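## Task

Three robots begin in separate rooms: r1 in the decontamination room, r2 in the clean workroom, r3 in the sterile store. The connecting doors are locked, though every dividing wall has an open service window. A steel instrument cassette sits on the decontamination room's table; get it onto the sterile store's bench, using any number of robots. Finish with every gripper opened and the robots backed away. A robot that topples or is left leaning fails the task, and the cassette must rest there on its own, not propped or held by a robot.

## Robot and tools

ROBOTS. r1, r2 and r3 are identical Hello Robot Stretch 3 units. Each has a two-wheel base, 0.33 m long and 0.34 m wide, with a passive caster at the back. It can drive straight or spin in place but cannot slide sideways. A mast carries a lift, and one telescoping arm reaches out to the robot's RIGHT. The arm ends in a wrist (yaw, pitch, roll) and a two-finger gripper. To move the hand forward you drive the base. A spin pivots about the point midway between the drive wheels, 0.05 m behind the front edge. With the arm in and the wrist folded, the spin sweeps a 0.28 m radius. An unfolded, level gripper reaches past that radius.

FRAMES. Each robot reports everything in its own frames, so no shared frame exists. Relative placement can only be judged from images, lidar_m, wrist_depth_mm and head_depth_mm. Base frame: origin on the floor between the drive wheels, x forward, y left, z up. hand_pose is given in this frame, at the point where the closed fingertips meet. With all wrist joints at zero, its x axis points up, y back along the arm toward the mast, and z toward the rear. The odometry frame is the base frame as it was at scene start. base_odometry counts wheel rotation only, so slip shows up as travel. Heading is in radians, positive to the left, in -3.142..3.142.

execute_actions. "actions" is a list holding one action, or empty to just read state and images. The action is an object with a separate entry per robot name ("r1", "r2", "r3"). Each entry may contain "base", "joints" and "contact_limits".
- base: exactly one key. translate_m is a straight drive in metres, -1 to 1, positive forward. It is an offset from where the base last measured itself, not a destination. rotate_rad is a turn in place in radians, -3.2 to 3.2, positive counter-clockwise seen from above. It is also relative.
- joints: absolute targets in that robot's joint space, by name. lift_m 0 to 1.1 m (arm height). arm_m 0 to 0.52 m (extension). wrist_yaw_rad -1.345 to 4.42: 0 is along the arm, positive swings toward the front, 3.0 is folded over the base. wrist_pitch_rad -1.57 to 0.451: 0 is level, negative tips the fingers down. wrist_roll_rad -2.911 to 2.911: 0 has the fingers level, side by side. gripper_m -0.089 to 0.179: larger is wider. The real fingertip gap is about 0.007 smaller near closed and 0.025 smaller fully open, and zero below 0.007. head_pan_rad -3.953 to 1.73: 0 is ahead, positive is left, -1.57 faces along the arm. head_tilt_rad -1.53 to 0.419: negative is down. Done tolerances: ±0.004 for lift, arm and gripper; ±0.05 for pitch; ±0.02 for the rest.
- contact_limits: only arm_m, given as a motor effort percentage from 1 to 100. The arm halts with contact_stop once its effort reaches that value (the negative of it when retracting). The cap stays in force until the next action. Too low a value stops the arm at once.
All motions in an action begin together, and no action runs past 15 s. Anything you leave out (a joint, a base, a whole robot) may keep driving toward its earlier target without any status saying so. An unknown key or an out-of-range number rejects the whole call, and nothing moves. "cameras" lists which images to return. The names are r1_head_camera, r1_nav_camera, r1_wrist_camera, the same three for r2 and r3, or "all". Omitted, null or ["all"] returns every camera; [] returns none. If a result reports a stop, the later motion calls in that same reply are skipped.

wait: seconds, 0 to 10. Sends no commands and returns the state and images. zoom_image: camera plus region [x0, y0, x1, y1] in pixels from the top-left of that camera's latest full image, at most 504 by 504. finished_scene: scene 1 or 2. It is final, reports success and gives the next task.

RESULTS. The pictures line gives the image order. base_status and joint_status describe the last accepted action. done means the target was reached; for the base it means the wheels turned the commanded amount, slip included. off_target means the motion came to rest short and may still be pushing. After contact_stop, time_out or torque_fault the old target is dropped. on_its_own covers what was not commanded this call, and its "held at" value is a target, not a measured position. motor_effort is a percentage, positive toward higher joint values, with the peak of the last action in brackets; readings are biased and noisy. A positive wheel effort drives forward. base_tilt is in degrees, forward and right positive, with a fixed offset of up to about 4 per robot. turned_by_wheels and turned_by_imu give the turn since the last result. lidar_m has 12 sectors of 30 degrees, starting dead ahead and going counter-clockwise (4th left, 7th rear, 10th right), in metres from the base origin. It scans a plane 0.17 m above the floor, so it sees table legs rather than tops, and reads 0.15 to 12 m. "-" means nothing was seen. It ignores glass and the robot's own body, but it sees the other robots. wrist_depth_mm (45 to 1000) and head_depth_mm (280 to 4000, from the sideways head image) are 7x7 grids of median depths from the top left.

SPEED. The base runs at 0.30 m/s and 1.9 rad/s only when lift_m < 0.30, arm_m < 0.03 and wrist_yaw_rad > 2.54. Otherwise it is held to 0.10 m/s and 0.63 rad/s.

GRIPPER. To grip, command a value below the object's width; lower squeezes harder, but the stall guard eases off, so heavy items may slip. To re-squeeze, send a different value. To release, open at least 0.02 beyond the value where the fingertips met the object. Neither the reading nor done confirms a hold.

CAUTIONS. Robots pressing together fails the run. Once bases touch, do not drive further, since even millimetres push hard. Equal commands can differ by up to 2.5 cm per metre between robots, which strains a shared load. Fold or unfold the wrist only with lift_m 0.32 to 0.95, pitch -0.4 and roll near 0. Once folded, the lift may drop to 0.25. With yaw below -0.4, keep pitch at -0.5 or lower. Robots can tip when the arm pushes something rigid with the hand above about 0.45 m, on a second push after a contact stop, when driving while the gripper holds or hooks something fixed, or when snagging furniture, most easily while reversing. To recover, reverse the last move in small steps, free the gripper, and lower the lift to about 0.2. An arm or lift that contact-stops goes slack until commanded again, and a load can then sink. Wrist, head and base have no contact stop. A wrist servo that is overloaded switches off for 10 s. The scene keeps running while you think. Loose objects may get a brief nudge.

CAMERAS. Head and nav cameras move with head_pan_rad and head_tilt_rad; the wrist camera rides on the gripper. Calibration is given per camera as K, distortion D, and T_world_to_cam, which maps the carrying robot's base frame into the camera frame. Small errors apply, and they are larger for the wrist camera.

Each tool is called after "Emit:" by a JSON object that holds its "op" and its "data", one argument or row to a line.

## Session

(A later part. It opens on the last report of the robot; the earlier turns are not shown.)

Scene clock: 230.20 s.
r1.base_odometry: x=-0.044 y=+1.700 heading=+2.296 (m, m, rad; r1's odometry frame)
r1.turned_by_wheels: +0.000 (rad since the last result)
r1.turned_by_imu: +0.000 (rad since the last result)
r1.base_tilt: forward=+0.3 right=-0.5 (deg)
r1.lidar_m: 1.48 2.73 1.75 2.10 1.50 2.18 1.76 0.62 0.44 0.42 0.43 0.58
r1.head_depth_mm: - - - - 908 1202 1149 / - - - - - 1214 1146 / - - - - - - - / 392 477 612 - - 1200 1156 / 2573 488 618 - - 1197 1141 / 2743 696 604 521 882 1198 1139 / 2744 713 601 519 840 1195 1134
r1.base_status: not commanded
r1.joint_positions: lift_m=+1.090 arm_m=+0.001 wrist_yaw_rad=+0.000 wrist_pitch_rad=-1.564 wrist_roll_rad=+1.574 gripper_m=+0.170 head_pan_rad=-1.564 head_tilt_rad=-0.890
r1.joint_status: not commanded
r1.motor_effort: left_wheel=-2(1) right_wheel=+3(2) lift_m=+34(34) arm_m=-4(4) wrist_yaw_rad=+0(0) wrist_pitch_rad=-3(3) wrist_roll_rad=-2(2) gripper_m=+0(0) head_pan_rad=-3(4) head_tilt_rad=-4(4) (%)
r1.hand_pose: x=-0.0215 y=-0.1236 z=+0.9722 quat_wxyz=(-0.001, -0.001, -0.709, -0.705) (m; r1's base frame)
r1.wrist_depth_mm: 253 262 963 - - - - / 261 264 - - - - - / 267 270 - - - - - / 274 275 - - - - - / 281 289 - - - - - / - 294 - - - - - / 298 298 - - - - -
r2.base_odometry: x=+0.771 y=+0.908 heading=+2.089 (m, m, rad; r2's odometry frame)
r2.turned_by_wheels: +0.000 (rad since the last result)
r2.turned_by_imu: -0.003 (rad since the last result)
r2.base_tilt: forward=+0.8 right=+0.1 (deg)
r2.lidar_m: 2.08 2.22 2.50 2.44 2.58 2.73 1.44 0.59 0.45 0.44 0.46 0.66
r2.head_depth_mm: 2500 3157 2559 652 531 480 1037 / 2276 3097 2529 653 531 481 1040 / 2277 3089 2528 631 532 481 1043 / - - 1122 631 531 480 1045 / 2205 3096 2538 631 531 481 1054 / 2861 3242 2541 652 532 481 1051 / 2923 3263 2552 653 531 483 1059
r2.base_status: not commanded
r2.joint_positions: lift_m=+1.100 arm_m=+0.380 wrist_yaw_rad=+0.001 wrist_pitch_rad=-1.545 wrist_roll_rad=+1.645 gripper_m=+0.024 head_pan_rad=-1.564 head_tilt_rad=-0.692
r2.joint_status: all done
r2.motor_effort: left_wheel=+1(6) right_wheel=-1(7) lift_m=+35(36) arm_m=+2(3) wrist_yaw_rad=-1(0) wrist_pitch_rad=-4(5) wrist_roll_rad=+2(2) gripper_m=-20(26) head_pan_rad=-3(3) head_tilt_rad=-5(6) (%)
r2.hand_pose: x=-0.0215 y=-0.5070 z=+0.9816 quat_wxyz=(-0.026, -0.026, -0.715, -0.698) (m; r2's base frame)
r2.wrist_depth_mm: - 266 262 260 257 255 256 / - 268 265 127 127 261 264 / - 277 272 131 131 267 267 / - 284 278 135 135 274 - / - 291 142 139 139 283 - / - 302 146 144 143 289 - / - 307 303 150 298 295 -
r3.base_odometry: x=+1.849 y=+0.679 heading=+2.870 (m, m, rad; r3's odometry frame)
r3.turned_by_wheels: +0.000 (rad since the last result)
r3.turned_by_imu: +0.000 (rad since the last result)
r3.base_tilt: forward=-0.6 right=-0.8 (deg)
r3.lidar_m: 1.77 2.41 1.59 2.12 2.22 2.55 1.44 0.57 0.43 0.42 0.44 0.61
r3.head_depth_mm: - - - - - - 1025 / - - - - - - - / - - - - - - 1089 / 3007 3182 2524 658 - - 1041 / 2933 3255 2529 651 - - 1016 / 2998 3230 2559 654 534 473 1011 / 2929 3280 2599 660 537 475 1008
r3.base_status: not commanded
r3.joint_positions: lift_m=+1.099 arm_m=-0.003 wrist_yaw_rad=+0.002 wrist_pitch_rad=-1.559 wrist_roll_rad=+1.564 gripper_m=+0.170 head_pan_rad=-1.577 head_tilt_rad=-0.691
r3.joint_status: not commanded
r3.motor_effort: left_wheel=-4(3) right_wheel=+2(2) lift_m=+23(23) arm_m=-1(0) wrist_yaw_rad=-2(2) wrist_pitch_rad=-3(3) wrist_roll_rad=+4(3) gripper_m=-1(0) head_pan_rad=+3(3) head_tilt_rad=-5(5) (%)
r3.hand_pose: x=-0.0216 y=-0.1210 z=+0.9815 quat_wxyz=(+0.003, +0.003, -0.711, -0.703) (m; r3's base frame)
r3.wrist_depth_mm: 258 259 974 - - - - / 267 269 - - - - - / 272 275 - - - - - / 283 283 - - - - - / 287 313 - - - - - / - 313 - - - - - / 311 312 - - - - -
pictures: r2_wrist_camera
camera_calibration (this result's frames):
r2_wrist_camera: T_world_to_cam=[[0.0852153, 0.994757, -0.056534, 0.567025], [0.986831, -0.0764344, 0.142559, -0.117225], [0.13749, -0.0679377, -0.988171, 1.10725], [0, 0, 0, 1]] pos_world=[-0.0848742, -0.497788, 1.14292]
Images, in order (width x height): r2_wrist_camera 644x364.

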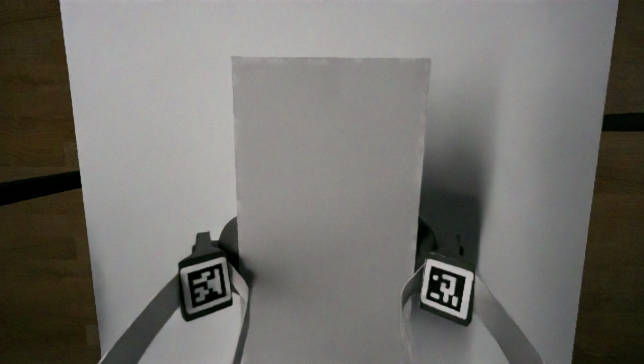

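Held. Repeat route.

Emit:
{"op": "execute_actions", "data": {
  "actions": [
    {"r2":{"base":{"translate_m":-0.1},"joints":{"arm_m":0,"wrist_roll_rad":1.57}}}
  ],
  "cameras": []
}}

Emit:
{"op": "execute_actions", "data": {
  "actions": [
    {"r2":{"base":{"rotate_rad":1.57}}}
  ],
  "cameras": []
}}

Emit:
{"op": "execute_actions", "data": {
  "actions": [
    {"r2":{"base":{"translate_m":1.0}}}
  ],
  "cameras": []
}}

Emit:
{"op": "execute_actions", "data": {
  "actions": [
    {"r2":{"base":{"translate_m":1.0}}}
  ],
  "cameras": []
}}

Emit:
{"op": "execute_actions", "data": {
  "actions": [
    {"r2":{"base":{"rotate_rad":1.57}}}
  ],
  "cameras": []
}}

Emit:
{"op": "execute_actions", "data": {
  "actions": [
    {"r2":{"joints":{"arm_m":0.37}}}
  ],
  "cameras": []
}}

Emit:
{"op": "execute_actions", "data": {
  "actions": [
    {"r2":{"joints":{"lift_m":1.015}}}
  ],
  "cameras": []
}}

Emit:
{"op": "execute_actions", "data": {
  "actions": [
    {"r2":{"joints":{"gripper_m":0.17}}}
  ],
  "cameras": []
}}

Emit:
{"op": "execute_actions", "data": {
  "actions": [
    {"r2":{"joints":{"lift_m":1.1}}}
  ],
  "cameras": []
}}

Emit:
{"op": "execute_actions", "data": {
  "actions": [
    {"r2":{"joints":{"arm_m":0}}}
  ],
  "cameras": []
}}

Emit:
{"op": "execute_actions", "data": {
  "actions": [
    {"r3":{"joints":{"arm_m":0.37}}}
  ],
  "cameras": ["r3_wrist_camera"]
}}

Scene clock: 244.03 s.
r1.base_odometry: x=-0.044 y=+1.700 heading=+2.296 (m, m, rad; r1's odometry frame)
r1.turned_by_wheels: +0.000 (rad since the last result)
r1.turned_by_imu: +0.000 (rad since the last result)
r1.base_tilt: forward=+0.3 right=-0.5 (deg)
r1.lidar_m: 1.48 2.73 1.74 2.09 1.50 2.18 1.76 0.61 0.44 0.42 0.43 0.58
r1.head_depth_mm: - - - - 910 1201 1145 / - - - - - 1215 1145 / - - - - - - - / 2659 1499 620 - - 1199 1159 / 2653 717 618 - - 1198 1142 / 1080 716 603 520 880 1197 1137 / 2718 713 601 520 841 1194 1133
r1.base_status: not commanded
r1.joint_positions: lift_m=+1.090 arm_m=+0.001 wrist_yaw_rad=+0.000 wrist_pitch_rad=-1.564 wrist_roll_rad=+1.574 gripper_m=+0.170 head_pan_rad=-1.564 head_tilt_rad=-0.890
r1.joint_status: not commanded
r1.motor_effort: left_wheel=-1(1) right_wheel=+2(2) lift_m=+34(34) arm_m=-3(4) wrist_yaw_rad=+1(0) wrist_pitch_rad=-3(3) wrist_roll_rad=-2(2) gripper_m=+0(1) head_pan_rad=-3(3) head_tilt_rad=-3(4) (%)
r1.hand_pose: x=-0.0215 y=-0.1236 z=+0.9722 quat_wxyz=(-0.001, -0.001, -0.709, -0.705) (m; r1's base frame)
r1.wrist_depth_mm: 253 264 - - - - - / 261 263 - - - - - / 268 267 - - - - - / 274 272 - - - - - / 279 289 - - - - - / - 292 - - - - - / 298 297 - - - - -
r2.base_odometry: x=+0.821 y=+0.821 heading=+2.090 (m, m, rad; r2's odometry frame)
r2.turned_by_wheels: +0.000 (rad since the last result)
r2.turned_by_imu: +0.001 (rad since the last result)
r2.base_tilt: forward=+0.7 right=+0.1 (deg)
r2.lidar_m: 1.94 2.33 2.51 2.44 2.57 2.63 1.42 0.59 0.44 0.43 0.46 0.65
r2.head_depth_mm: - - - - - 823 - / - - - - - - - / - - - - - - - / 2515 3162 2564 652 - - - / 705 1085 1213 653 - - - / 2192 3133 2572 652 533 482 - / 2908 3226 2566 653 533 482 957
r2.base_status: done
r2.joint_positions: lift_m=+1.100 arm_m=+0.000 wrist_yaw_rad=+0.001 wrist_pitch_rad=-1.545 wrist_roll_rad=+1.575 gripper_m=+0.024 head_pan_rad=-1.564 head_tilt_rad=-0.692
r2.joint_status: all done
r2.motor_effort: left_wheel=+1(3) right_wheel=-1(4) lift_m=+35(34) arm_m=-3(1) wrist_yaw_rad=-1(0) wrist_pitch_rad=-4(4) wrist_roll_rad=-2(4) gripper_m=-20(20) head_pan_rad=-3(2) head_tilt_rad=-5(6) (%)
r2.hand_pose: x=-0.0216 y=-0.1274 z=+0.9816 quat_wxyz=(-0.001, -0.002, -0.716, -0.698) (m; r2's base frame)
r2.wrist_depth_mm: 265 266 952 - - - - / 275 275 704 127 127 - - / 283 281 715 131 130 - - / 289 285 729 135 135 - - / 299 297 143 140 139 - - / 306 303 145 144 143 - - / 313 312 815 149 - - -
r3.base_odometry: x=+1.849 y=+0.679 heading=+2.870 (m, m, rad; r3's odometry frame)
r3.turned_by_wheels: +0.000 (rad since the last result)
r3.turned_by_imu: +0.001 (rad since the last result)
r3.base_tilt: forward=-0.4 right=-0.6 (deg)
r3.lidar_m: 1.76 2.41 1.59 2.11 2.22 2.55 1.44 0.57 0.43 0.41 0.43 0.61
r3.head_depth_mm: - - - - - - 1029 / - - - - - - - / - - - - - - 1097 / 3006 3249 2533 659 - - 1039 / 2975 3262 2528 650 - - 1012 / 2952 3274 2568 656 534 473 1015 / 2956 3237 2564 660 539 475 1015
r3.base_status: not commanded
r3.joint_positions: lift_m=+1.099 arm_m=-0.003 wrist_yaw_rad=+0.002 wrist_pitch_rad=-1.559 wrist_roll_rad=+1.564 gripper_m=+0.170 head_pan_rad=-1.577 head_tilt_rad=-0.691
r3.joint_status: not commanded
r3.motor_effort: left_wheel=-3(4) right_wheel=+2(1) lift_m=+23(23) arm_m=-1(1) wrist_yaw_rad=-2(0) wrist_pitch_rad=-3(3) wrist_roll_rad=+3(4) gripper_m=+0(0) head_pan_rad=+2(3) head_tilt_rad=-6(6) (%)
r3.hand_pose: x=-0.0216 y=-0.1210 z=+0.9815 quat_wxyz=(+0.003, +0.003, -0.711, -0.703) (m; r3's base frame)
r3.wrist_depth_mm: 258 258 969 - - - - / 265 268 - - - - - / 274 276 - - - - - / 283 286 - - - - - / 288 312 - - - - - / - 312 - - - - - / 310 314 - - - - -
pictures: none
No camera images: the call's "cameras" was empty. Leave "cameras" out to get every camera's image.

Scene clock: 247.47 s.
r1.base_odometry: x=-0.044 y=+1.700 heading=+2.296 (m, m, rad; r1's odometry frame)
r1.turned_by_wheels: +0.000 (rad since the last result)
r1.turned_by_imu: +0.000 (rad since the last result)
r1.base_tilt: forward=+0.4 right=-0.5 (deg)
r1.lidar_m: 1.48 2.72 1.74 2.09 1.51 2.19 1.76 0.61 0.44 0.42 0.43 0.58
r1.head_depth_mm: - - - - 909 1207 1147 / - - - - - 1213 1146 / - - - - - - - / 2757 1502 619 - - 1198 1156 / 2747 719 620 - - 1201 1142 / 2722 716 603 520 880 1197 1141 / 2474 714 600 519 840 1195 1133
r1.base_status: not commanded
r1.joint_positions: lift_m=+1.090 arm_m=+0.001 wrist_yaw_rad=+0.000 wrist_pitch_rad=-1.564 wrist_roll_rad=+1.574 gripper_m=+0.170 head_pan_rad=-1.564 head_tilt_rad=-0.890
r1.joint_status: not commanded
r1.motor_effort: left_wheel=-2(2) right_wheel=+2(2) lift_m=+34(35) arm_m=-4(4) wrist_yaw_rad=+0(0) wrist_pitch_rad=-3(3) wrist_roll_rad=-2(2) gripper_m=+0(0) head_pan_rad=-3(3) head_tilt_rad=-3(4) (%)
r1.hand_pose: x=-0.0215 y=-0.1236 z=+0.9722 quat_wxyz=(-0.001, -0.001, -0.709, -0.705) (m; r1's base frame)
r1.wrist_depth_mm: 253 263 960 - - - - / 260 264 - - - - - / 266 268 - - - - - / 274 276 - - - - - / 282 291 - - - - - / - 293 - - - - - / 302 300 - - - - -
r2.base_odometry: x=+0.821 y=+0.821 heading=-2.624 (m, m, rad; r2's odometry frame)
r2.turned_by_wheels: +1.570 (rad since the last result)
r2.turned_by_imu: +1.594 (rad since the last result)
r2.base_tilt: forward=+0.7 right=+0.0 (deg)
r2.lidar_m: 2.45 2.59 2.62 1.37 0.58 0.44 0.43 0.46 0.66 2.17 2.34 2.51
r2.head_depth_mm: - - - - - 1254 - / - - - - - - - / - - - - - - - / 1890 2095 2357 1961 - - - / 1893 2142 2344 1981 - - - / 1897 2127 2345 1984 1607 1359 - / 1908 2161 2340 1981 1616 1358 1223
r2.base_status: done
r2.joint_positions: lift_m=+1.100 arm_m=+0.000 wrist_yaw_rad=+0.001 wrist_pitch_rad=-1.545 wrist_roll_rad=+1.575 gripper_m=+0.024 head_pan_rad=-1.564 head_tilt_rad=-0.692
r2.joint_status: not commanded
r2.motor_effort: left_wheel=-2(5) right_wheel=+1(3) lift_m=+34(34) arm_m=-3(3) wrist_yaw_rad=+0(1) wrist_pitch_rad=-4(4) wrist_roll_rad=-1(2) gripper_m=-21(21) head_pan_rad=-3(3) head_tilt_rad=-5(5) (%)
r2.hand_pose: x=-0.0216 y=-0.1274 z=+0.9816 quat_wxyz=(-0.001, -0.002, -0.716, -0.698) (m; r2's base frame)
r2.wrist_depth_mm: - - - - - - 966 / - - - 127 127 - - / - - - 131 130 - - / - - - 135 135 - - / - - 143 140 139 - - / - - 145 145 143 - - / - - - 149 - - -
r3.base_odometry: x=+1.849 y=+0.679 heading=+2.870 (m, m, rad; r3's odometry frame)
r3.turned_by_wheels: +0.000 (rad since the last result)
r3.turned_by_imu: +0.000 (rad since the last result)
r3.base_tilt: forward=-0.4 right=-0.7 (deg)
r3.lidar_m: 1.77 2.41 1.59 2.12 2.22 2.56 1.44 0.57 0.43 0.41 0.43 0.61
r3.head_depth_mm: - - - - - - 1027 / - - - - - - - / - - - - - - 1100 / 3046 3097 2509 657 - - 1049 / 2969 3248 2528 650 - - 1015 / 2956 3224 2576 652 534 473 1014 / 2941 3232 2581 659 537 474 1012
r3.base_status: not commanded
r3.joint_positions: lift_m=+1.099 arm_m=-0.003 wrist_yaw_rad=+0.002 wrist_pitch_rad=-1.559 wrist_roll_rad=+1.564 gripper_m=+0.170 head_pan_rad=-1.577 head_tilt_rad=-0.691
r3.joint_status: not commanded
r3.motor_effort: left_wheel=-3(3) right_wheel=+1(2) lift_m=+23(23) arm_m=-1(1) wrist_yaw_rad=-2(2) wrist_pitch_rad=-2(3) wrist_roll_rad=+4(4) gripper_m=-1(0) head_pan_rad=+3(2) head_tilt_rad=-5(5) (%)
r3.hand_pose: x=-0.0216 y=-0.1210 z=+0.9815 quat_wxyz=(+0.003, +0.003, -0.711, -0.703) (m; r3's base frame)
r3.wrist_depth_mm: 258 260 990 - - - - / 265 268 - - - - - / 271 277 - - - - - / 280 284 - - - - - / 289 312 - - - - - / - 313 - - - - - / 311 316 - - - - -
pictures: none
No camera images: the call's "cameras" was empty. Leave "cameras" out to get every camera's image.

Scene clock: 259.13 s.
r1.base_odometry: x=-0.044 y=+1.700 heading=+2.296 (m, m, rad; r1's odometry frame)
r1.turned_by_wheels: +0.000 (rad since the last result)
r1.turned_by_imu: +0.001 (rad since the last result)
r1.base_tilt: forward=+0.3 right=-0.5 (deg)
r1.lidar_m: 1.48 2.73 1.74 2.09 1.50 2.20 1.76 0.62 0.44 0.42 0.43 0.58
r1.head_depth_mm: - - - - 908 1204 1146 / - - - - - 1211 1148 / - - - - - - - / 2762 1356 620 - - 1201 1156 / 2738 717 619 - - 1199 1136 / 2655 716 603 520 882 1195 1140 / 2725 714 600 518 842 1197 1136
r1.base_status: not commanded
r1.joint_positions: lift_m=+1.090 arm_m=+0.001 wrist_yaw_rad=+0.000 wrist_pitch_rad=-1.564 wrist_roll_rad=+1.574 gripper_m=+0.170 head_pan_rad=-1.564 head_tilt_rad=-0.890
r1.joint_status: not commanded
r1.motor_effort: left_wheel=-1(1) right_wheel=+2(2) lift_m=+34(34) arm_m=-4(3) wrist_yaw_rad=+0(0) wrist_pitch_rad=-3(3) wrist_roll_rad=-2(2) gripper_m=+0(0) head_pan_rad=-3(4) head_tilt_rad=-4(4) (%)
r1.hand_pose: x=-0.0215 y=-0.1236 z=+0.9722 quat_wxyz=(-0.001, -0.001, -0.709, -0.705) (m; r1's base frame)
r1.wrist_depth_mm: 252 261 941 - - - - / 259 262 - - - - - / 268 267 - - - - - / 275 275 - - - - - / 280 292 - - - - - / - 290 - - - - - / 302 296 - - - - -
r2.base_odometry: x=-0.048 y=+0.326 heading=-2.624 (m, m, rad; r2's odometry frame)
r2.turned_by_wheels: +0.000 (rad since the last result)
r2.turned_by_imu: +0.000 (rad since the last result)
r2.base_tilt: forward=+0.9 right=+0.1 (deg)
r2.lidar_m: 1.44 1.52 2.19 2.50 1.92 1.47 1.44 1.52 2.15 2.27 1.91 1.47
r2.head_depth_mm: - - - - - 1297 - / - - - - - - - / - - - - - - - / 1945 2153 2421 1972 - - - / 1940 2175 2432 1975 - - - / 1953 2211 2426 1974 1598 1356 - / 1969 2210 2394 1982 1603 1357 1218
r2.base_status: done
r2.joint_positions: lift_m=+1.100 arm_m=+0.000 wrist_yaw_rad=+0.001 wrist_pitch_rad=-1.545 wrist_roll_rad=+1.575 gripper_m=+0.024 head_pan_rad=-1.564 head_tilt_rad=-0.692
r2.joint_status: not commanded
r2.motor_effort: left_wheel=-1(2) right_wheel=+1(4) lift_m=+34(33) arm_m=-3(3) wrist_yaw_rad=+0(1) wrist_pitch_rad=-4(4) wrist_roll_rad=-1(2) gripper_m=-21(22) head_pan_rad=-2(2) head_tilt_rad=-5(5) (%)
r2.hand_pose: x=-0.0216 y=-0.1274 z=+0.9816 quat_wxyz=(-0.001, -0.002, -0.716, -0.698) (m; r2's base frame)
r2.wrist_depth_mm: - - - - - - - / - - - 127 127 - - / - - - 130 130 - - / - - - 134 135 - - / - - 142 140 138 - - / - - 145 145 143 - - / - - - 150 - - -
r3.base_odometry: x=+1.849 y=+0.679 heading=+2.870 (m, m, rad; r3's odometry frame)
r3.turned_by_wheels: +0.000 (rad since the last result)
r3.turned_by_imu: +0.001 (rad since the last result)
r3.base_tilt: forward=-0.6 right=-0.7 (deg)
r3.lidar_m: 1.77 2.40 1.59 2.12 2.22 2.56 1.45 0.57 0.43 0.42 0.43 0.61
r3.head_depth_mm: - - - - - - 1031 / - - - - - - - / - - - - - - 1089 / 3013 3216 2223 654 - - 1041 / 2953 3216 2539 654 - - 1011 / 2973 3235 2555 656 535 472 1013 / 2930 3258 2569 657 537 476 1010
r3.base_status: not commanded
r3.joint_positions: lift_m=+1.099 arm_m=-0.003 wrist_yaw_rad=+0.002 wrist_pitch_rad=-1.559 wrist_roll_rad=+1.564 gripper_m=+0.170 head_pan_rad=-1.577 head_tilt_rad=-0.691
r3.joint_status: not commanded
r3.motor_effort: left_wheel=-4(4) right_wheel=+2(2) lift_m=+23(23) arm_m=-1(1) wrist_yaw_rad=-3(0) wrist_pitch_rad=-3(3) wrist_roll_rad=+3(4) gripper_m=+0(1) head_pan_rad=+3(2) head_tilt_rad=-5(6) (%)
r3.hand_pose: x=-0.0216 y=-0.1210 z=+0.9815 quat_wxyz=(+0.003, +0.003, -0.711, -0.703) (m; r3's base frame)
r3.wrist_depth_mm: 259 260 970 - - - - / 265 270 - - - - - / 277 276 - - - - - / 281 283 - - - - - / 291 316 - - - - - / - 311 - - - - - / 312 313 - - - - -
pictures: none
No camera images: the call's "cameras" was empty. Leave "cameras" out to get every camera's image.

Scene clock: 270.80 s.
r1.base_odometry: x=-0.044 y=+1.700 heading=+2.296 (m, m, rad; r1's odometry frame)
r1.turned_by_wheels: +0.000 (rad since the last result)
r1.turned_by_imu: +0.001 (rad since the last result)
r1.base_tilt: forward=+0.4 right=-0.5 (deg)
r1.lidar_m: 1.48 2.73 1.74 2.09 1.50 2.19 1.76 0.61 0.44 0.42 0.43 0.58
r1.head_depth_mm: - - - - 908 1204 1147 / - - - - - 1215 1147 / - - - - - - - / 2675 1500 620 - - 1202 1156 / 2617 720 619 - - 1199 1141 / 2749 716 602 520 882 1200 1139 / 2703 715 601 518 842 1199 1134
r1.base_status: not commanded
r1.joint_positions: lift_m=+1.090 arm_m=+0.001 wrist_yaw_rad=+0.000 wrist_pitch_rad=-1.564 wrist_roll_rad=+1.574 gripper_m=+0.170 head_pan_rad=-1.564 head_tilt_rad=-0.890
r1.joint_status: not commanded
r1.motor_effort: left_wheel=-2(2) right_wheel=+2(2) lift_m=+34(34) arm_m=-3(4) wrist_yaw_rad=+0(0) wrist_pitch_rad=-3(2) wrist_roll_rad=-2(2) gripper_m=-1(1) head_pan_rad=-3(3) head_tilt_rad=-3(3) (%)
r1.hand_pose: x=-0.0215 y=-0.1236 z=+0.9722 quat_wxyz=(-0.001, -0.001, -0.709, -0.705) (m; r1's base frame)
r1.wrist_depth_mm: 253 262 - - - - - / 259 262 - - - - - / 267 270 - - - - - / 274 274 - - - - - / 284 290 - - - - - / - 290 - - - - - / 299 295 - - - - -
r2.base_odometry: x=-0.917 y=-0.168 heading=-2.624 (m, m, rad; r2's odometry frame)
r2.turned_by_wheels: +0.000 (rad since the last result)
r2.turned_by_imu: +0.000 (rad since the last result)
r2.base_tilt: forward=+0.8 right=+0.0 (deg)
r2.lidar_m: 0.43 0.46 0.66 2.22 2.59 2.49 2.44 2.58 2.38 1.31 0.58 0.44
r2.head_depth_mm: - - - - - 1291 - / - - - - - - - / - - - - - - - / 1999 2191 2458 1993 - - - / 1999 2236 2403 1971 - - - / 1639 1650 1675 1691 1563 1353 - / 1146 1134 1206 1218 1226 1231 1139
r2.base_status: done
r2.joint_positions: lift_m=+1.100 arm_m=+0.000 wrist_yaw_rad=+0.001 wrist_pitch_rad=-1.545 wrist_roll_rad=+1.575 gripper_m=+0.024 head_pan_rad=-1.564 head_tilt_rad=-0.692
r2.joint_status: not commanded
r2.motor_effort: left_wheel=-1(3) right_wheel=+1(4) lift_m=+35(35) arm_m=-3(3) wrist_yaw_rad=-1(0) wrist_pitch_rad=-4(4) wrist_roll_rad=-1(1) gripper_m=-21(20) head_pan_rad=-3(3) head_tilt_rad=-5(5) (%)
r2.hand_pose: x=-0.0216 y=-0.1274 z=+0.9816 quat_wxyz=(-0.001, -0.002, -0.716, -0.698) (m; r2's base frame)
r2.wrist_depth_mm: - - - - - - - / - - - 127 127 - - / - - - 131 130 - - / - - - 134 135 - - / - - 142 139 139 - - / 962 - 145 144 142 - - / 751 781 705 149 771 879 939
r3.base_odometry: x=+1.849 y=+0.679 heading=+2.870 (m, m, rad; r3's odometry frame)
r3.turned_by_wheels: +0.000 (rad since the last result)
r3.turned_by_imu: +0.001 (rad since the last result)
r3.base_tilt: forward=-0.5 right=-0.9 (deg)
r3.lidar_m: 1.77 2.41 1.58 2.11 2.22 2.56 1.44 0.57 0.43 0.42 0.43 0.61
r3.head_depth_mm: - - - - - - 1030 / - - - - - - - / - - - - - - 1095 / 3008 3162 2514 657 - - 1043 / 2915 3029 2578 652 - - 1015 / 2976 3229 2517 655 534 473 1013 / 2898 3225 2583 659 538 475 1010
r3.base_status: not commanded
r3.joint_positions: lift_m=+1.099 arm_m=-0.003 wrist_yaw_rad=+0.002 wrist_pitch_rad=-1.559 wrist_roll_rad=+1.564 gripper_m=+0.170 head_pan_rad=-1.577 head_tilt_rad=-0.691
r3.joint_status: not commanded
r3.motor_effort: left_wheel=-3(3) right_wheel=+2(2) lift_m=+23(23) arm_m=-1(0) wrist_yaw_rad=-2(1) wrist_pitch_rad=-3(2) wrist_roll_rad=+4(4) gripper_m=+0(0) head_pan_rad=+2(2) head_tilt_rad=-5(5) (%)
r3.hand_pose: x=-0.0216 y=-0.1210 z=+0.9815 quat_wxyz=(+0.003, +0.003, -0.711, -0.703) (m; r3's base frame)
r3.wrist_depth_mm: 257 259 954 - - - - / 267 268 - - - - - / 274 275 - - - - - / 281 285 - - - - - / 290 318 - - - - - / - 312 - - - - - / 311 314 - - - - -
pictures: none
No camera images: the call's "cameras" was empty. Leave "cameras" out to get every camera's image.

Scene clock: 274.23 s.
r1.base_odometry: x=-0.044 y=+1.700 heading=+2.296 (m, m, rad; r1's odometry frame)
r1.turned_by_wheels: +0.000 (rad since the last result)
r1.turned_by_imu: +0.000 (rad since the last result)
r1.base_tilt: forward=+0.4 right=-0.5 (deg)
r1.lidar_m: 1.48 2.73 1.74 2.09 1.50 2.19 1.76 0.61 0.44 0.42 0.43 0.58
r1.head_depth_mm: - - - - 909 1205 1151 / - - - - - 1213 1146 / - - - - - - - / 2673 1502 620 - - 1203 1158 / 2645 719 619 - - 1199 1141 / 2720 717 603 520 882 1198 1135 / 2716 713 601 519 841 1198 1132
r1.base_status: not commanded
r1.joint_positions: lift_m=+1.090 arm_m=+0.001 wrist_yaw_rad=+0.000 wrist_pitch_rad=-1.564 wrist_roll_rad=+1.574 gripper_m=+0.170 head_pan_rad=-1.564 head_tilt_rad=-0.890
r1.joint_status: not commanded
r1.motor_effort: left_wheel=-2(1) right_wheel=+2(2) lift_m=+34(34) arm_m=-3(4) wrist_yaw_rad=+0(0) wrist_pitch_rad=-2(3) wrist_roll_rad=-2(2) gripper_m=+0(1) head_pan_rad=-3(3) head_tilt_rad=-4(3) (%)
r1.hand_pose: x=-0.0215 y=-0.1236 z=+0.9722 quat_wxyz=(-0.001, -0.001, -0.709, -0.705) (m; r1's base frame)
r1.wrist_depth_mm: 252 262 971 - - - - / 259 265 - - - - - / 265 268 - - - - - / 273 275 - - - - - / 281 289 - - - - - / - 292 - - - - - / 299 298 - - - - -
r2.base_odometry: x=-0.917 y=-0.168 heading=-1.054 (m, m, rad; r2's odometry frame)
r2.turned_by_wheels: +1.570 (rad since the last result)
r2.turned_by_imu: +1.594 (rad since the last result)
r2.base_tilt: forward=+0.7 right=+0.0 (deg)
r2.lidar_m: 2.30 2.60 2.50 2.44 2.59 2.39 1.24 0.58 0.44 0.43 0.46 0.67
r2.head_depth_mm: - - - - - 813 - / - - - - - - - / - - - - - - - / 2196 3036 2565 654 - - - / 2531 3148 2529 654 - - - / 2444 3150 2546 654 532 483 - / 2868 3228 2550 655 533 483 974
r2.base_status: done
r2.joint_positions: lift_m=+1.100 arm_m=+0.000 wrist_yaw_rad=+0.001 wrist_pitch_rad=-1.545 wrist_roll_rad=+1.575 gripper_m=+0.024 head_pan_rad=-1.564 head_tilt_rad=-0.692
r2.joint_status: not commanded
r2.motor_effort: left_wheel=-2(6) right_wheel=+1(3) lift_m=+34(34) arm_m=-3(3) wrist_yaw_rad=+0(1) wrist_pitch_rad=-4(4) wrist_roll_rad=-1(1) gripper_m=-20(19) head_pan_rad=-3(3) head_tilt_rad=-4(5) (%)
r2.hand_pose: x=-0.0216 y=-0.1274 z=+0.9816 quat_wxyz=(-0.001, -0.002, -0.716, -0.698) (m; r2's base frame)
r2.wrist_depth_mm: 271 267 913 - - - - / 271 275 687 127 127 - - / 278 279 704 130 130 - - / 288 287 742 134 134 - - / 293 296 142 139 138 - - / 304 305 146 144 143 - - / 312 316 831 150 - - -
r3.base_odometry: x=+1.849 y=+0.679 heading=+2.870 (m, m, rad; r3's odometry frame)
r3.turned_by_wheels: +0.000 (rad since the last result)
r3.turned_by_imu: +0.000 (rad since the last result)
r3.base_tilt: forward=-0.4 right=-0.8 (deg)
r3.lidar_m: 1.77 2.40 1.59 2.12 2.22 2.56 1.44 0.57 0.43 0.41 0.44 0.61
r3.head_depth_mm: - - - - - - 1030 / - - - - - - - / - - - - - - 1093 / 874 989 1169 658 - - 1044 / 2958 3189 2536 651 - - 1017 / 2956 3196 2549 656 535 472 1014 / 2948 3312 2573 659 538 474 1008
r3.base_status: not commanded
r3.joint_positions: lift_m=+1.099 arm_m=-0.003 wrist_yaw_rad=+0.002 wrist_pitch_rad=-1.559 wrist_roll_rad=+1.564 gripper_m=+0.170 head_pan_rad=-1.577 head_tilt_rad=-0.691
r3.joint_status: not commanded
r3.motor_effort: left_wheel=-3(4) right_wheel=+2(2) lift_m=+23(23) arm_m=-1(0) wrist_yaw_rad=-1(2) wrist_pitch_rad=-3(2) wrist_roll_rad=+4(4) gripper_m=+0(0) head_pan_rad=+2(2) head_tilt_rad=-5(5) (%)
r3.hand_pose: x=-0.0216 y=-0.1210 z=+0.9815 quat_wxyz=(+0.003, +0.003, -0.711, -0.703) (m; r3's base frame)
r3.wrist_depth_mm: 258 262 972 - - - - / 266 269 - - - - - / 273 278 - - - - - / 280 283 - - - - - / 288 315 - - - - - / - 313 - - - - - / 312 317 - - - - -
pictures: none
No camera images: the call's "cameras" was empty. Leave "cameras" out to get every camera's image.

Scene clock: 278.17 s.
r1.base_odometry: x=-0.044 y=+1.700 heading=+2.296 (m, m, rad; r1's odometry frame)
r1.turned_by_wheels: +0.000 (rad since the last result)
r1.turned_by_imu: +0.000 (rad since the last result)
r1.base_tilt: forward=+0.4 right=-0.5 (deg)
r1.lidar_m: 1.48 2.72 1.74 2.09 1.51 2.19 1.76 0.62 0.44 0.42 0.43 0.58
r1.head_depth_mm: - - - - 908 1207 1145 / - - - - - 1213 1146 / - - - - - - - / 2683 1501 621 - - 1201 1158 / 2651 719 619 - - 1203 1141 / 2736 716 602 520 880 1200 1139 / 2737 714 602 519 842 1200 1133
r1.base_status: not commanded
r1.joint_positions: lift_m=+1.090 arm_m=+0.001 wrist_yaw_rad=+0.000 wrist_pitch_rad=-1.564 wrist_roll_rad=+1.574 gripper_m=+0.170 head_pan_rad=-1.564 head_tilt_rad=-0.890
r1.joint_status: not commanded
r1.motor_effort: left_wheel=-1(1) right_wheel=+2(2) lift_m=+34(34) arm_m=-3(3) wrist_yaw_rad=+0(0) wrist_pitch_rad=-3(2) wrist_roll_rad=-2(2) gripper_m=+0(0) head_pan_rad=-3(4) head_tilt_rad=-4(4) (%)
r1.hand_pose: x=-0.0215 y=-0.1236 z=+0.9722 quat_wxyz=(-0.001, -0.001, -0.709, -0.705) (m; r1's base frame)
r1.wrist_depth_mm: 254 263 973 - - - - / 261 264 - - - - - / 268 267 - - - - - / 275 276 - - - - - / 276 289 - - - - - / - 293 - - - - - / 296 297 - - - - -
r2.base_odometry: x=-0.917 y=-0.168 heading=-1.054 (m, m, rad; r2's odometry frame)
r2.turned_by_wheels: +0.000 (rad since the last result)
r2.turned_by_imu: +0.000 (rad since the last result)
r2.base_tilt: forward=+0.8 right=+0.0 (deg)
r2.lidar_m: 2.31 2.59 2.49 2.45 2.59 2.38 1.24 0.58 0.44 0.43 0.46 0.67
r2.head_depth_mm: 2740 3117 2535 651 531 476 1000 / 2235 3041 2519 651 531 481 1016 / 2120 3027 2528 612 531 480 1023 / - - 1126 622 531 481 1036 / 2514 3127 2553 613 532 482 1044 / 2445 3141 2556 634 533 481 1058 / 2900 3215 2537 653 532 482 1070
r2.base_status: not commanded
r2.joint_positions: lift_m=+1.100 arm_m=+0.370 wrist_yaw_rad=+0.001 wrist_pitch_rad=-1.545 wrist_roll_rad=+1.575 gripper_m=+0.024 head_pan_rad=-1.564 head_tilt_rad=-0.692
r2.joint_status: all done
r2.motor_effort: left_wheel=-3(2) right_wheel=+1(1) lift_m=+35(35) arm_m=+3(3) wrist_yaw_rad=+0(0) wrist_pitch_rad=-4(4) wrist_roll_rad=-2(2) gripper_m=-21(21) head_pan_rad=-3(3) head_tilt_rad=-5(5) (%)
r2.hand_pose: x=-0.0216 y=-0.4968 z=+0.9816 quat_wxyz=(-0.001, -0.002, -0.716, -0.698) (m; r2's base frame)
r2.wrist_depth_mm: - 265 260 261 257 255 253 / - 272 267 127 126 260 260 / - 277 272 131 131 266 266 / - 286 278 134 135 274 - / - 292 143 139 139 282 - / - 298 146 144 143 288 - / - 308 303 150 295 296 -
r3.base_odometry: x=+1.849 y=+0.679 heading=+2.870 (m, m, rad; r3's odometry frame)
r3.turned_by_wheels: +0.000 (rad since the last result)
r3.turned_by_imu: +0.000 (rad since the last result)
r3.base_tilt: forward=-0.4 right=-0.7 (deg)
r3.lidar_m: 1.76 2.40 1.59 2.12 2.21 2.55 1.44 0.57 0.43 0.42 0.43 0.61
r3.head_depth_mm: - - - - - - 1027 / - - - - - - - / - - - - - - 1093 / 941 407 1137 628 - - 1043 / 2949 3234 2546 650 - - 1013 / 2968 3231 2552 655 536 472 1010 / 2950 3308 2558 658 537 475 1009
r3.base_status: not commanded
r3.joint_positions: lift_m=+1.099 arm_m=-0.003 wrist_yaw_rad=+0.002 wrist_pitch_rad=-1.559 wrist_roll_rad=+1.564 gripper_m=+0.170 head_pan_rad=-1.577 head_tilt_rad=-0.691
r3.joint_status: not commanded
r3.motor_effort: left_wheel=-4(4) right_wheel=+1(2) lift_m=+22(23) arm_m=-1(0) wrist_yaw_rad=-2(2) wrist_pitch_rad=-2(3) wrist_roll_rad=+3(4) gripper_m=-1(0) head_pan_rad=+2(3) head_tilt_rad=-5(5) (%)
r3.hand_pose: x=-0.0216 y=-0.1210 z=+0.9815 quat_wxyz=(+0.003, +0.003, -0.711, -0.703) (m; r3's base frame)
r3.wrist_depth_mm: 257 260 944 - - - - / 266 269 - - - - - / 271 275 - - - - - / 284 284 - - - - - / 288 315 - - - - - / - 314 - - - - - / 312 314 - - - - -
pictures: none
No camera images: the call's "cameras" was empty. Leave "cameras" out to get every camera's image.

Scene clock: 279.77 s.
r1.base_odometry: x=-0.044 y=+1.700 heading=+2.296 (m, m, rad; r1's odometry frame)
r1.turned_by_wheels: +0.000 (rad since the last result)
r1.turned_by_imu: +0.000 (rad since the last result)
r1.base_tilt: forward=+0.3 right=-0.5 (deg)
r1.lidar_m: 1.49 2.72 1.74 2.09 1.50 2.19 1.76 0.62 0.44 0.42 0.43 0.58
r1.head_depth_mm: - - - - 907 1204 1151 / - - - - - 1217 1143 / - - - - - - - / 2680 1502 619 - - 1199 1163 / 2658 720 618 - - 1199 1144 / 2747 716 603 520 883 1197 1136 / 2703 714 601 519 842 1195 1135
r1.base_status: not commanded
r1.joint_positions: lift_m=+1.090 arm_m=+0.001 wrist_yaw_rad=+0.000 wrist_pitch_rad=-1.564 wrist_roll_rad=+1.574 gripper_m=+0.170 head_pan_rad=-1.564 head_tilt_rad=-0.890
r1.joint_status: not commanded
r1.motor_effort: left_wheel=-1(2) right_wheel=+2(2) lift_m=+35(34) arm_m=-4(4) wrist_yaw_rad=+0(0) wrist_pitch_rad=-3(3) wrist_roll_rad=-2(2) gripper_m=+0(1) head_pan_rad=-3(3) head_tilt_rad=-4(4) (%)
r1.hand_pose: x=-0.0215 y=-0.1236 z=+0.9722 quat_wxyz=(-0.001, -0.001, -0.709, -0.705) (m; r1's base frame)
r1.wrist_depth_mm: 255 260 967 - - - - / 259 262 - - - - - / 266 267 - - - - - / 273 276 - - - - - / 281 287 - - - - - / - 293 - - - - - / 299 297 - - - - -
r2.base_odometry: x=-0.917 y=-0.168 heading=-1.054 (m, m, rad; r2's odometry frame)
r2.turned_by_wheels: +0.000 (rad since the last result)
r2.turned_by_imu: +0.000 (rad since the last result)
r2.base_tilt: forward=+0.8 right=+0.1 (deg)
r2.lidar_m: 2.31 2.59 2.49 2.44 2.59 2.37 1.24 0.58 0.44 0.43 0.46 0.67
r2.head_depth_mm: - - 2561 652 531 476 1009 / - 3104 2463 651 532 481 1016 / - 3021 2453 586 531 481 1026 / 2206 - 781 592 533 481 1032 / 2536 3230 2550 595 531 482 1046 / 2445 3152 2563 653 533 481 1062 / 2893 3222 2548 653 532 482 1069
r2.base_status: not commanded
r2.joint_positions: lift_m=+1.015 arm_m=+0.370 wrist_yaw_rad=+0.001 wrist_pitch_rad=-1.545 wrist_roll_rad=+1.575 gripper_m=+0.024 head_pan_rad=-1.564 head_tilt_rad=-0.692
r2.joint_status: all done
r2.motor_effort: left_wheel=-1(1) right_wheel=+1(2) lift_m=+24(25) arm_m=+3(3) wrist_yaw_rad=-1(1) wrist_pitch_rad=-4(4) wrist_roll_rad=-2(1) gripper_m=-21(21) head_pan_rad=-3(2) head_tilt_rad=-5(5) (%)
r2.hand_pose: x=-0.0216 y=-0.4968 z=+0.8971 quat_wxyz=(-0.001, -0.002, -0.716, -0.698) (m; r2's base frame)
r2.wrist_depth_mm: 183 182 181 179 177 175 175 / 187 186 183 127 127 180 179 / 192 191 186 131 130 183 182 / 197 196 193 134 135 190 188 / 202 201 142 139 138 192 192 / 208 205 146 145 143 198 197 / 215 211 208 150 203 204 203
r3.base_odometry: x=+1.849 y=+0.679 heading=+2.870 (m, m, rad; r3's odometry frame)
r3.turned_by_wheels: +0.000 (rad since the last result)
r3.turned_by_imu: +0.000 (rad since the last result)
r3.base_tilt: forward=-0.4 right=-0.7 (deg)
r3.lidar_m: 1.77 2.40 1.58 2.11 2.22 2.56 1.44 0.57 0.43 0.41 0.43 0.61
r3.head_depth_mm: - - - - - - 1026 / - - - - - - - / - - - - - - 1096 / 351 400 739 596 - - 1046 / 427 3251 2541 650 - - 1011 / 2963 3192 2538 655 535 472 1006 / 2948 3250 2603 661 538 475 1007
r3.base_status: not commanded
r3.joint_positions: lift_m=+1.099 arm_m=-0.003 wrist_yaw_rad=+0.002 wrist_pitch_rad=-1.559 wrist_roll_rad=+1.564 gripper_m=+0.170 head_pan_rad=-1.577 head_tilt_rad=-0.691
r3.joint_status: not commanded
r3.motor_effort: left_wheel=-2(4) right_wheel=+3(2) lift_m=+22(23) arm_m=-1(0) wrist_yaw_rad=-2(2) wrist_pitch_rad=-2(3) wrist_roll_rad=+4(3) gripper_m=-1(0) head_pan_rad=+3(2) head_tilt_rad=-5(5) (%)
r3.hand_pose: x=-0.0216 y=-0.1210 z=+0.9815 quat_wxyz=(+0.003, +0.003, -0.711, -0.703) (m; r3's base frame)
r3.wrist_depth_mm: 257 263 985 - - - - / 266 268 - - - - - / 271 275 - - - - - / 280 284 - - - - - / 288 313 - - - - - / - 312 - - - - - / 310 313 - - - - -
pictures: none
No camera images: the call's "cameras" was empty. Leave "cameras" out to get every camera's image.

Scene clock: 281.70 s.
r1.base_odometry: x=-0.044 y=+1.700 heading=+2.296 (m, m, rad; r1's odometry frame)
r1.turned_by_wheels: +0.000 (rad since the last result)
r1.turned_by_imu: +0.000 (rad since the last result)
r1.base_tilt: forward=+0.3 right=-0.5 (deg)
r1.lidar_m: 1.48 2.73 1.74 2.09 1.50 2.19 1.76 0.62 0.44 0.42 0.43 0.58
r1.head_depth_mm: - - - - 910 1201 1150 / - - - - - 1214 1145 / - - - - - - - / 2672 1500 620 - - 1197 1160 / 2651 719 617 - - 1198 1140 / 2737 714 603 520 883 1200 1138 / 2728 715 602 519 843 1196 1138
r1.base_status: not commanded
r1.joint_positions: lift_m=+1.090 arm_m=+0.001 wrist_yaw_rad=+0.000 wrist_pitch_rad=-1.564 wrist_roll_rad=+1.574 gripper_m=+0.170 head_pan_rad=-1.564 head_tilt_rad=-0.890
r1.joint_status: not commanded
r1.motor_effort: left_wheel=-1(1) right_wheel=+2(2) lift_m=+34(35) arm_m=-4(3) wrist_yaw_rad=+0(0) wrist_pitch_rad=-2(3) wrist_roll_rad=-2(2) gripper_m=+0(0) head_pan_rad=-4(4) head_tilt_rad=-4(4) (%)
r1.hand_pose: x=-0.0215 y=-0.1236 z=+0.9722 quat_wxyz=(-0.001, -0.001, -0.709, -0.705) (m; r1's base frame)
r1.wrist_depth_mm: 252 258 951 - - - - / 259 265 - - - - - / 268 267 - - - - - / 274 276 - - - - - / 281 288 - - - - - / - 293 - - - - - / 300 296 - - - - -
r2.base_odometry: x=-0.917 y=-0.168 heading=-1.054 (m, m, rad; r2's odometry frame)
r2.turned_by_wheels: +0.000 (rad since the last result)
r2.turned_by_imu: +0.000 (rad since the last result)
r2.base_tilt: forward=+0.9 right=+0.1 (deg)
r2.lidar_m: 2.31 2.60 2.49 2.45 2.58 2.38 1.25 0.57 0.44 0.43 0.46 0.67
r2.head_depth_mm: - - 2538 654 532 477 1004 / - 3084 2432 653 533 480 1016 / - 3019 2444 605 531 480 1025 / 2210 - 780 604 531 481 1040 / 2528 3145 2558 604 532 482 1046 / 2454 3148 2550 653 532 482 1060 / 2891 3207 2545 654 533 482 1064
r2.base_status: not commanded
r2.joint_positions: lift_m=+1.015 arm_m=+0.370 wrist_yaw_rad=+0.001 wrist_pitch_rad=-1.545 wrist_roll_rad=+1.575 gripper_m=+0.170 head_pan_rad=-1.564 head_tilt_rad=-0.692
r2.joint_status: all done
r2.motor_effort: left_wheel=-1(2) right_wheel=+1(1) lift_m=+25(24) arm_m=+3(3) wrist_yaw_rad=-1(1) wrist_pitch_rad=-4(4) wrist_roll_rad=-1(2) gripper_m=+0(88) head_pan_rad=-3(3) head_tilt_rad=-5(5) (%)
r2.hand_pose: x=-0.0216 y=-0.4968 z=+0.8971 quat_wxyz=(-0.001, -0.002, -0.716, -0.698) (m; r2's base frame)
r2.wrist_depth_mm: 184 182 179 179 177 175 176 / 188 187 185 153 180 180 178 / 192 192 189 155 186 185 183 / 197 197 194 160 189 189 187 / 204 201 199 164 194 194 192 / 208 207 203 168 200 200 197 / 215 214 210 174 205 204 203
r3.base_odometry: x=+1.849 y=+0.679 heading=+2.870 (m, m, rad; r3's odometry frame)
r3.turned_by_wheels: +0.000 (rad since the last result)
r3.turned_by_imu: +0.000 (rad since the last result)
r3.base_tilt: forward=-0.4 right=-0.6 (deg)
r3.lidar_m: 1.77 2.40 1.58 2.12 2.22 2.55 1.44 0.57 0.43 0.41 0.43 0.61
r3.head_depth_mm: - - - - - - 1032 / - - - - - - - / - - - - - - 1102 / 350 401 741 659 - - 1043 / 2843 3192 2541 652 - - 1012 / 2971 3287 2558 654 534 473 1007 / 2939 3270 2529 659 538 473 1009
r3.base_status: not commanded
r3.joint_positions: lift_m=+1.099 arm_m=-0.003 wrist_yaw_rad=+0.002 wrist_pitch_rad=-1.559 wrist_roll_rad=+1.564 gripper_m=+0.170 head_pan_rad=-1.577 head_tilt_rad=-0.691
r3.joint_status: not commanded
r3.motor_effort: left_wheel=-3(2) right_wheel=+2(1) lift_m=+23(23) arm_m=-1(1) wrist_yaw_rad=-1(2) wrist_pitch_rad=-3(2) wrist_roll_rad=+4(4) gripper_m=+0(0) head_pan_rad=+3(4) head_tilt_rad=-6(5) (%)
r3.hand_pose: x=-0.0216 y=-0.1210 z=+0.9815 quat_wxyz=(+0.003, +0.003, -0.711, -0.703) (m; r3's base frame)
r3.wrist_depth_mm: 256 261 978 - - - - / 267 268 - - - - - / 272 278 - - - - - / 282 285 - - - - - / 289 317 - - - - - / - 310 - - - - - / 313 317 - - - - -
pictures: none
No camera images: the call's "cameras" was empty. Leave "cameras" out to get every camera's image.

Scene clock: 283.30 s.
r1.base_odometry: x=-0.044 y=+1.700 heading=+2.296 (m, m, rad; r1's odometry frame)
r1.turned_by_wheels: +0.000 (rad since the last result)
r1.turned_by_imu: +0.000 (rad since the last result)
r1.base_tilt: forward=+0.4 right=-0.5 (deg)
r1.lidar_m: 1.48 2.72 1.74 2.09 1.51 2.19 1.75 0.62 0.44 0.42 0.43 0.58
r1.head_depth_mm: - - - - 910 1205 1149 / - - - - - 1215 1144 / - - - - - - - / 2687 1502 621 - - 1200 1157 / 2665 718 619 - - 1195 1140 / 2728 717 602 520 882 1193 1135 / 2738 715 600 518 843 1202 1138
r1.base_status: not commanded
r1.joint_positions: lift_m=+1.090 arm_m=+0.001 wrist_yaw_rad=+0.000 wrist_pitch_rad=-1.564 wrist_roll_rad=+1.574 gripper_m=+0.170 head_pan_rad=-1.564 head_tilt_rad=-0.890
r1.joint_status: not commanded
r1.motor_effort: left_wheel=-2(2) right_wheel=+2(2) lift_m=+35(35) arm_m=-4(4) wrist_yaw_rad=+0(0) wrist_pitch_rad=-3(2) wrist_roll_rad=-2(2) gripper_m=-1(0) head_pan_rad=-4(3) head_tilt_rad=-4(4) (%)
r1.hand_pose: x=-0.0215 y=-0.1236 z=+0.9722 quat_wxyz=(-0.001, -0.001, -0.709, -0.705) (m; r1's base frame)
r1.wrist_depth_mm: 254 262 985 - - - - / 260 263 - - - - - / 266 269 - - - - - / 275 275 - - - - - / 282 293 - - - - - / - 294 - - - - - / 298 297 - - - - -
r2.base_odometry: x=-0.917 y=-0.168 heading=-1.054 (m, m, rad; r2's odometry frame)
r2.turned_by_wheels: +0.000 (rad since the last result)
r2.turned_by_imu: +0.000 (rad since the last result)
r2.base_tilt: forward=+0.8 right=-0.1 (deg)
r2.lidar_m: 2.32 2.59 2.49 2.44 2.59 2.38 1.24 0.58 0.44 0.43 0.46 0.67
r2.head_depth_mm: 2730 3093 2536 652 531 476 1005 / 2248 3028 2527 654 531 480 1016 / 2133 2995 2530 604 533 480 1028 / - - 2440 585 531 481 1034 / 2518 3209 2533 605 531 482 1045 / 2433 3160 2538 654 532 481 1056 / 2867 3290 2531 654 532 481 1066
r2.base_status: not commanded
r2.joint_positions: lift_m=+1.100 arm_m=+0.370 wrist_yaw_rad=+0.001 wrist_pitch_rad=-1.545 wrist_roll_rad=+1.575 gripper_m=+0.170 head_pan_rad=-1.564 head_tilt_rad=-0.692
r2.joint_status: all done
r2.motor_effort: left_wheel=-2(2) right_wheel=+1(1) lift_m=+32(34) arm_m=+3(3) wrist_yaw_rad=-1(0) wrist_pitch_rad=-4(4) wrist_roll_rad=-1(1) gripper_m=+1(2) head_pan_rad=-3(3) head_tilt_rad=-5(5) (%)
r2.hand_pose: x=-0.0216 y=-0.4968 z=+0.9817 quat_wxyz=(-0.001, -0.002, -0.716, -0.698) (m; r2's base frame)
r2.wrist_depth_mm: - 265 262 261 256 254 256 / - 269 271 263 262 260 263 / - 278 278 241 270 269 267 / - 286 280 246 277 277 - / - 291 288 253 282 281 - / - 299 297 260 291 289 - / - 310 307 266 301 294 -
r3.base_odometry: x=+1.849 y=+0.679 heading=+2.870 (m, m, rad; r3's odometry frame)
r3.turned_by_wheels: +0.000 (rad since the last result)
r3.turned_by_imu: +0.000 (rad since the last result)
r3.base_tilt: forward=-0.6 right=-0.8 (deg)
r3.lidar_m: 1.77 2.40 1.58 2.11 2.22 2.56 1.44 0.57 0.43 0.42 0.44 0.61
r3.head_depth_mm: - - - - - - 1031 / - - - - - - - / - - - - - - 1088 / 951 405 1165 657 - - 1043 / 2932 3212 2527 653 - - 1008 / 2947 3223 2581 653 533 473 1011 / 2977 3185 2611 662 538 474 1009
r3.base_status: not commanded
r3.joint_positions: lift_m=+1.099 arm_m=-0.003 wrist_yaw_rad=+0.002 wrist_pitch_rad=-1.559 wrist_roll_rad=+1.564 gripper_m=+0.170 head_pan_rad=-1.577 head_tilt_rad=-0.691
r3.joint_status: not commanded
r3.motor_effort: left_wheel=-3(3) right_wheel=+2(2) lift_m=+23(23) arm_m=+0(1) wrist_yaw_rad=-2(2) wrist_pitch_rad=-3(2) wrist_roll_rad=+3(4) gripper_m=+0(0) head_pan_rad=+2(2) head_tilt_rad=-5(6) (%)
r3.hand_pose: x=-0.0216 y=-0.1210 z=+0.9815 quat_wxyz=(+0.003, +0.003, -0.711, -0.703) (m; r3's base frame)
r3.wrist_depth_mm: 255 261 986 - - - - / 267 268 - - - - - / 271 276 - - - - - / 282 284 - - - - - / 287 313 - - - - - / - 308 - - - - - / 310 314 - - - - -
pictures: none
No camera images: the call's "cameras" was empty. Leave "cameras" out to get every camera's image.

Scene clock: 287.23 s.
r1.base_odometry: x=-0.044 y=+1.700 heading=+2.296 (m, m, rad; r1's odometry frame)
r1.turned_by_wheels: +0.000 (rad since the last result)
r1.turned_by_imu: +0.000 (rad since the last result)
r1.base_tilt: forward=+0.4 right=-0.6 (deg)
r1.lidar_m: 1.48 2.73 1.74 2.09 1.50 2.19 1.76 0.62 0.44 0.42 0.43 0.58
r1.head_depth_mm: - - - - 908 1203 1153 / - - - - - 1213 1144 / - - - - - - - / 2670 1501 620 - - 1199 1156 / 2673 719 619 - - 1197 1138 / 2755 716 603 519 882 1195 1137 / 2736 712 601 519 843 1202 1132
r1.base_status: not commanded
r1.joint_positions: lift_m=+1.090 arm_m=+0.001 wrist_yaw_rad=+0.000 wrist_pitch_rad=-1.564 wrist_roll_rad=+1.574 gripper_m=+0.170 head_pan_rad=-1.564 head_tilt_rad=-0.890
r1.joint_status: not commanded
r1.motor_effort: left_wheel=-2(2) right_wheel=+2(2) lift_m=+34(35) arm_m=-4(4) wrist_yaw_rad=-1(0) wrist_pitch_rad=-3(2) wrist_roll_rad=-2(2) gripper_m=-1(0) head_pan_rad=-3(3) head_tilt_rad=-4(4) (%)
r1.hand_pose: x=-0.0215 y=-0.1236 z=+0.9722 quat_wxyz=(-0.001, -0.001, -0.709, -0.705) (m; r1's base frame)
r1.wrist_depth_mm: 254 261 982 - - - - / 260 261 - - - - - / 267 268 - - - - - / 273 276 - - - - - / 280 289 - - - - - / - 291 - - - - - / 298 297 - - - - -
r2.base_odometry: x=-0.917 y=-0.168 heading=-1.054 (m, m, rad; r2's odometry frame)
r2.turned_by_wheels: +0.000 (rad since the last result)
r2.turned_by_imu: +0.000 (rad since the last result)
r2.base_tilt: forward=+0.8 right=+0.0 (deg)
r2.lidar_m: 2.32 2.59 2.49 2.44 2.59 2.38 1.24 0.58 0.44 0.43 0.46 0.67
r2.head_depth_mm: - - - - - 813 1003 / - - - - - - - / - - - - - - - / 2191 3044 2542 605 - - 1069 / 2555 3138 2553 603 - - 1078 / 2434 3140 2568 656 533 483 1054 / 2865 3214 2573 655 533 483 1066
r2.base_status: not commanded
r2.joint_positions: lift_m=+1.100 arm_m=+0.000 wrist_yaw_rad=+0.001 wrist_pitch_rad=-1.546 wrist_roll_rad=+1.575 gripper_m=+0.170 head_pan_rad=-1.564 head_tilt_rad=-0.692
r2.joint_status: all done
r2.motor_effort: left_wheel=-2(1) right_wheel=+1(1) lift_m=+33(32) arm_m=-3(3) wrist_yaw_rad=-1(0) wrist_pitch_rad=-4(4) wrist_roll_rad=-2(2) gripper_m=+0(0) head_pan_rad=-3(3) head_tilt_rad=-5(6) (%)
r2.hand_pose: x=-0.0216 y=-0.1273 z=+0.9817 quat_wxyz=(-0.001, -0.002, -0.716, -0.698) (m; r2's base frame)
r2.wrist_depth_mm: 269 268 903 - - - - / 277 274 966 - - - - / 281 280 - - - - - / 288 287 - - - - - / 296 297 - - - - - / 303 336 - - - - - / 315 314 - - - - -
r3.base_odometry: x=+1.849 y=+0.679 heading=+2.870 (m, m, rad; r3's odometry frame)
r3.turned_by_wheels: +0.000 (rad since the last result)
r3.turned_by_imu: +0.000 (rad since the last result)
r3.base_tilt: forward=-0.4 right=-0.7 (deg)
r3.lidar_m: 1.77 2.41 1.59 2.12 2.22 2.56 1.44 0.57 0.43 0.42 0.44 0.61
r3.head_depth_mm: - - - - - - 1031 / - - - - - - - / - - - - - - 1095 / 928 1083 1166 658 - - 1046 / 2955 3160 2547 653 - - 1014 / 2977 3206 2570 654 536 474 1013 / 2915 3234 2557 659 537 475 1006
r3.base_status: not commanded
r3.joint_positions: lift_m=+1.099 arm_m=-0.003 wrist_yaw_rad=+0.002 wrist_pitch_rad=-1.559 wrist_roll_rad=+1.564 gripper_m=+0.170 head_pan_rad=-1.577 head_tilt_rad=-0.691
r3.joint_status: not commanded
r3.motor_effort: left_wheel=-3(3) right_wheel=+2(1) lift_m=+23(22) arm_m=-1(1) wrist_yaw_rad=-2(2) wrist_pitch_rad=-3(3) wrist_roll_rad=+4(3) gripper_m=-1(0) head_pan_rad=+2(3) head_tilt_rad=-6(5) (%)
r3.hand_pose: x=-0.0216 y=-0.1210 z=+0.9815 quat_wxyz=(+0.003, +0.003, -0.711, -0.703) (m; r3's base frame)
r3.wrist_depth_mm: 256 260 959 - - - - / 265 268 - - - - - / 274 276 - - - - - / 281 287 - - - - - / 287 313 - - - - - / - 311 - - - - - / 315 313 - - - - -
pictures: none
No camera images: the call's "cameras" was empty. Leave "cameras" out to get every camera's image.

Scene clock: 291.17 s.
r1.base_odometry: x=-0.044 y=+1.700 heading=+2.296 (m, m, rad; r1's odometry frame)
r1.turned_by_wheels: +0.000 (rad since the last result)
r1.turned_by_imu: +0.000 (rad since the last result)
r1.base_tilt: forward=+0.4 right=-0.6 (deg)
r1.lidar_m: 1.49 2.73 1.74 2.09 1.50 2.20 1.75 0.62 0.44 0.42 0.43 0.58
r1.head_depth_mm: - - - - 907 1205 1146 / - - - - - 1213 1143 / - - - - - - - / 2668 1503 619 - - 1201 1157 / 2661 718 618 - - 1202 1142 / 2726 715 602 520 883 1199 1137 / 2722 713 602 519 840 1204 1137
r1.base_status: not commanded
r1.joint_positions: lift_m=+1.090 arm_m=+0.001 wrist_yaw_rad=+0.000 wrist_pitch_rad=-1.564 wrist_roll_rad=+1.574 gripper_m=+0.170 head_pan_rad=-1.564 head_tilt_rad=-0.890
r1.joint_status: not commanded
r1.motor_effort: left_wheel=-2(2) right_wheel=+2(2) lift_m=+34(34) arm_m=-3(4) wrist_yaw_rad=+0(1) wrist_pitch_rad=-3(3) wrist_roll_rad=-2(2) gripper_m=+0(0) head_pan_rad=-3(3) head_tilt_rad=-4(4) (%)
r1.hand_pose: x=-0.0215 y=-0.1236 z=+0.9722 quat_wxyz=(-0.001, -0.001, -0.709, -0.705) (m; r1's base frame)
r1.wrist_depth_mm: 254 261 970 - - - - / 261 264 - - - - - / 267 268 - - - - - / 275 276 - - - - - / 280 291 - - - - - / - 293 - - - - - / 298 297 - - - - -
r2.base_odometry: x=-0.917 y=-0.168 heading=-1.054 (m, m, rad; r2's odometry frame)
r2.turned_by_wheels: +0.000 (rad since the last result)
r2.turned_by_imu: +0.000 (rad since the last result)
r2.base_tilt: forward=+0.9 right=+0.1 (deg)
r2.lidar_m: 2.32 2.59 2.50 2.44 2.60 2.38 1.25 0.58 0.44 0.43 0.46 0.67
r2.head_depth_mm: - - - - - 812 1003 / - - - - - - - / - - - - - - - / 2127 403 2577 605 - - 1072 / 2534 3104 2526 604 - - 1074 / 2434 3149 2545 653 531 481 1059 / 2890 3183 2551 653 533 483 1067
r2.base_status: not commanded
r2.joint_positions: lift_m=+1.100 arm_m=+0.000 wrist_yaw_rad=+0.001 wrist_pitch_rad=-1.546 wrist_roll_rad=+1.575 gripper_m=+0.170 head_pan_rad=-1.564 head_tilt_rad=-0.692
r2.joint_status: not commanded
r2.motor_effort: left_wheel=-3(3) right_wheel=+1(1) lift_m=+32(32) arm_m=-3(3) wrist_yaw_rad=+0(1) wrist_pitch_rad=-4(4) wrist_roll_rad=-2(2) gripper_m=+1(1) head_pan_rad=-3(3) head_tilt_rad=-5(5) (%)
r2.hand_pose: x=-0.0216 y=-0.1273 z=+0.9817 quat_wxyz=(-0.001, -0.002, -0.716, -0.698) (m; r2's base frame)
r2.wrist_depth_mm: 267 268 915 - - - - / 275 273 966 - - - - / 282 282 995 - - - - / 290 288 - - - - - / 297 293 - - - - - / 302 334 - - - - - / 314 315 - - - - -
r3.base_odometry: x=+1.849 y=+0.679 heading=+2.870 (m, m, rad; r3's odometry frame)
r3.turned_by_wheels: +0.000 (rad since the last result)
r3.turned_by_imu: +0.000 (rad since the last result)
r3.base_tilt: forward=-0.5 right=-0.6 (deg)
r3.lidar_m: 1.77 2.40 1.59 2.12 2.22 2.56 1.44 0.57 0.43 0.42 0.44 0.61
r3.head_depth_mm: 2983 3213 2473 616 519 463 1030 / 2953 3260 2472 590 522 463 1019 / 3011 3248 2466 578 527 466 1020 / - 3026 1175 597 529 468 1019 / 2844 3189 2555 649 533 471 1015 / 2953 3242 2561 654 535 473 1009 / 2975 3253 2589 657 539 475 1016
r3.base_status: not commanded
r3.joint_positions: lift_m=+1.099 arm_m=+0.370 wrist_yaw_rad=+0.000 wrist_pitch_rad=-1.560 wrist_roll_rad=+1.566 gripper_m=+0.170 head_pan_rad=-1.577 head_tilt_rad=-0.691
r3.joint_status: all done
r3.motor_effort: left_wheel=-3(3) right_wheel=+1(2) lift_m=+23(23) arm_m=+3(1) wrist_yaw_rad=-1(2) wrist_pitch_rad=-3(2) wrist_roll_rad=+3(4) gripper_m=-1(0) head_pan_rad=+2(3) head_tilt_rad=-5(6) (%)
r3.hand_pose: x=-0.0215 y=-0.4930 z=+0.9815 quat_wxyz=(+0.002, +0.002, -0.711, -0.704) (m; r3's base frame)
r3.wrist_depth_mm: - 256 256 227 254 256 259 / - 264 262 235 260 264 262 / 779 272 274 241 271 272 274 / - 282 285 251 279 280 286 / - 288 288 257 289 288 - / - 299 296 299 300 299 - / - 309 311 311 307 311 -
pictures: r3_wrist_camera
camera_calibration (this result's frames):
r3_wrist_camera: T_world_to_cam=[[-0.036756, 0.999323, 0.00174235, 0.481847], [0.976838, 0.0355611, 0.211006, -0.146416], [0.210801, 0.00945773, -0.977483, 1.13179], [0, 0, 0, 1]] pos_world=[-0.0778475, -0.487018, 1.13636]
Images, in order (width x height): r3_wrist_camera 644x364.

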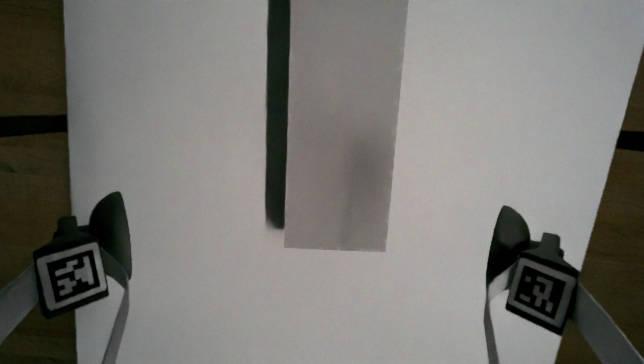

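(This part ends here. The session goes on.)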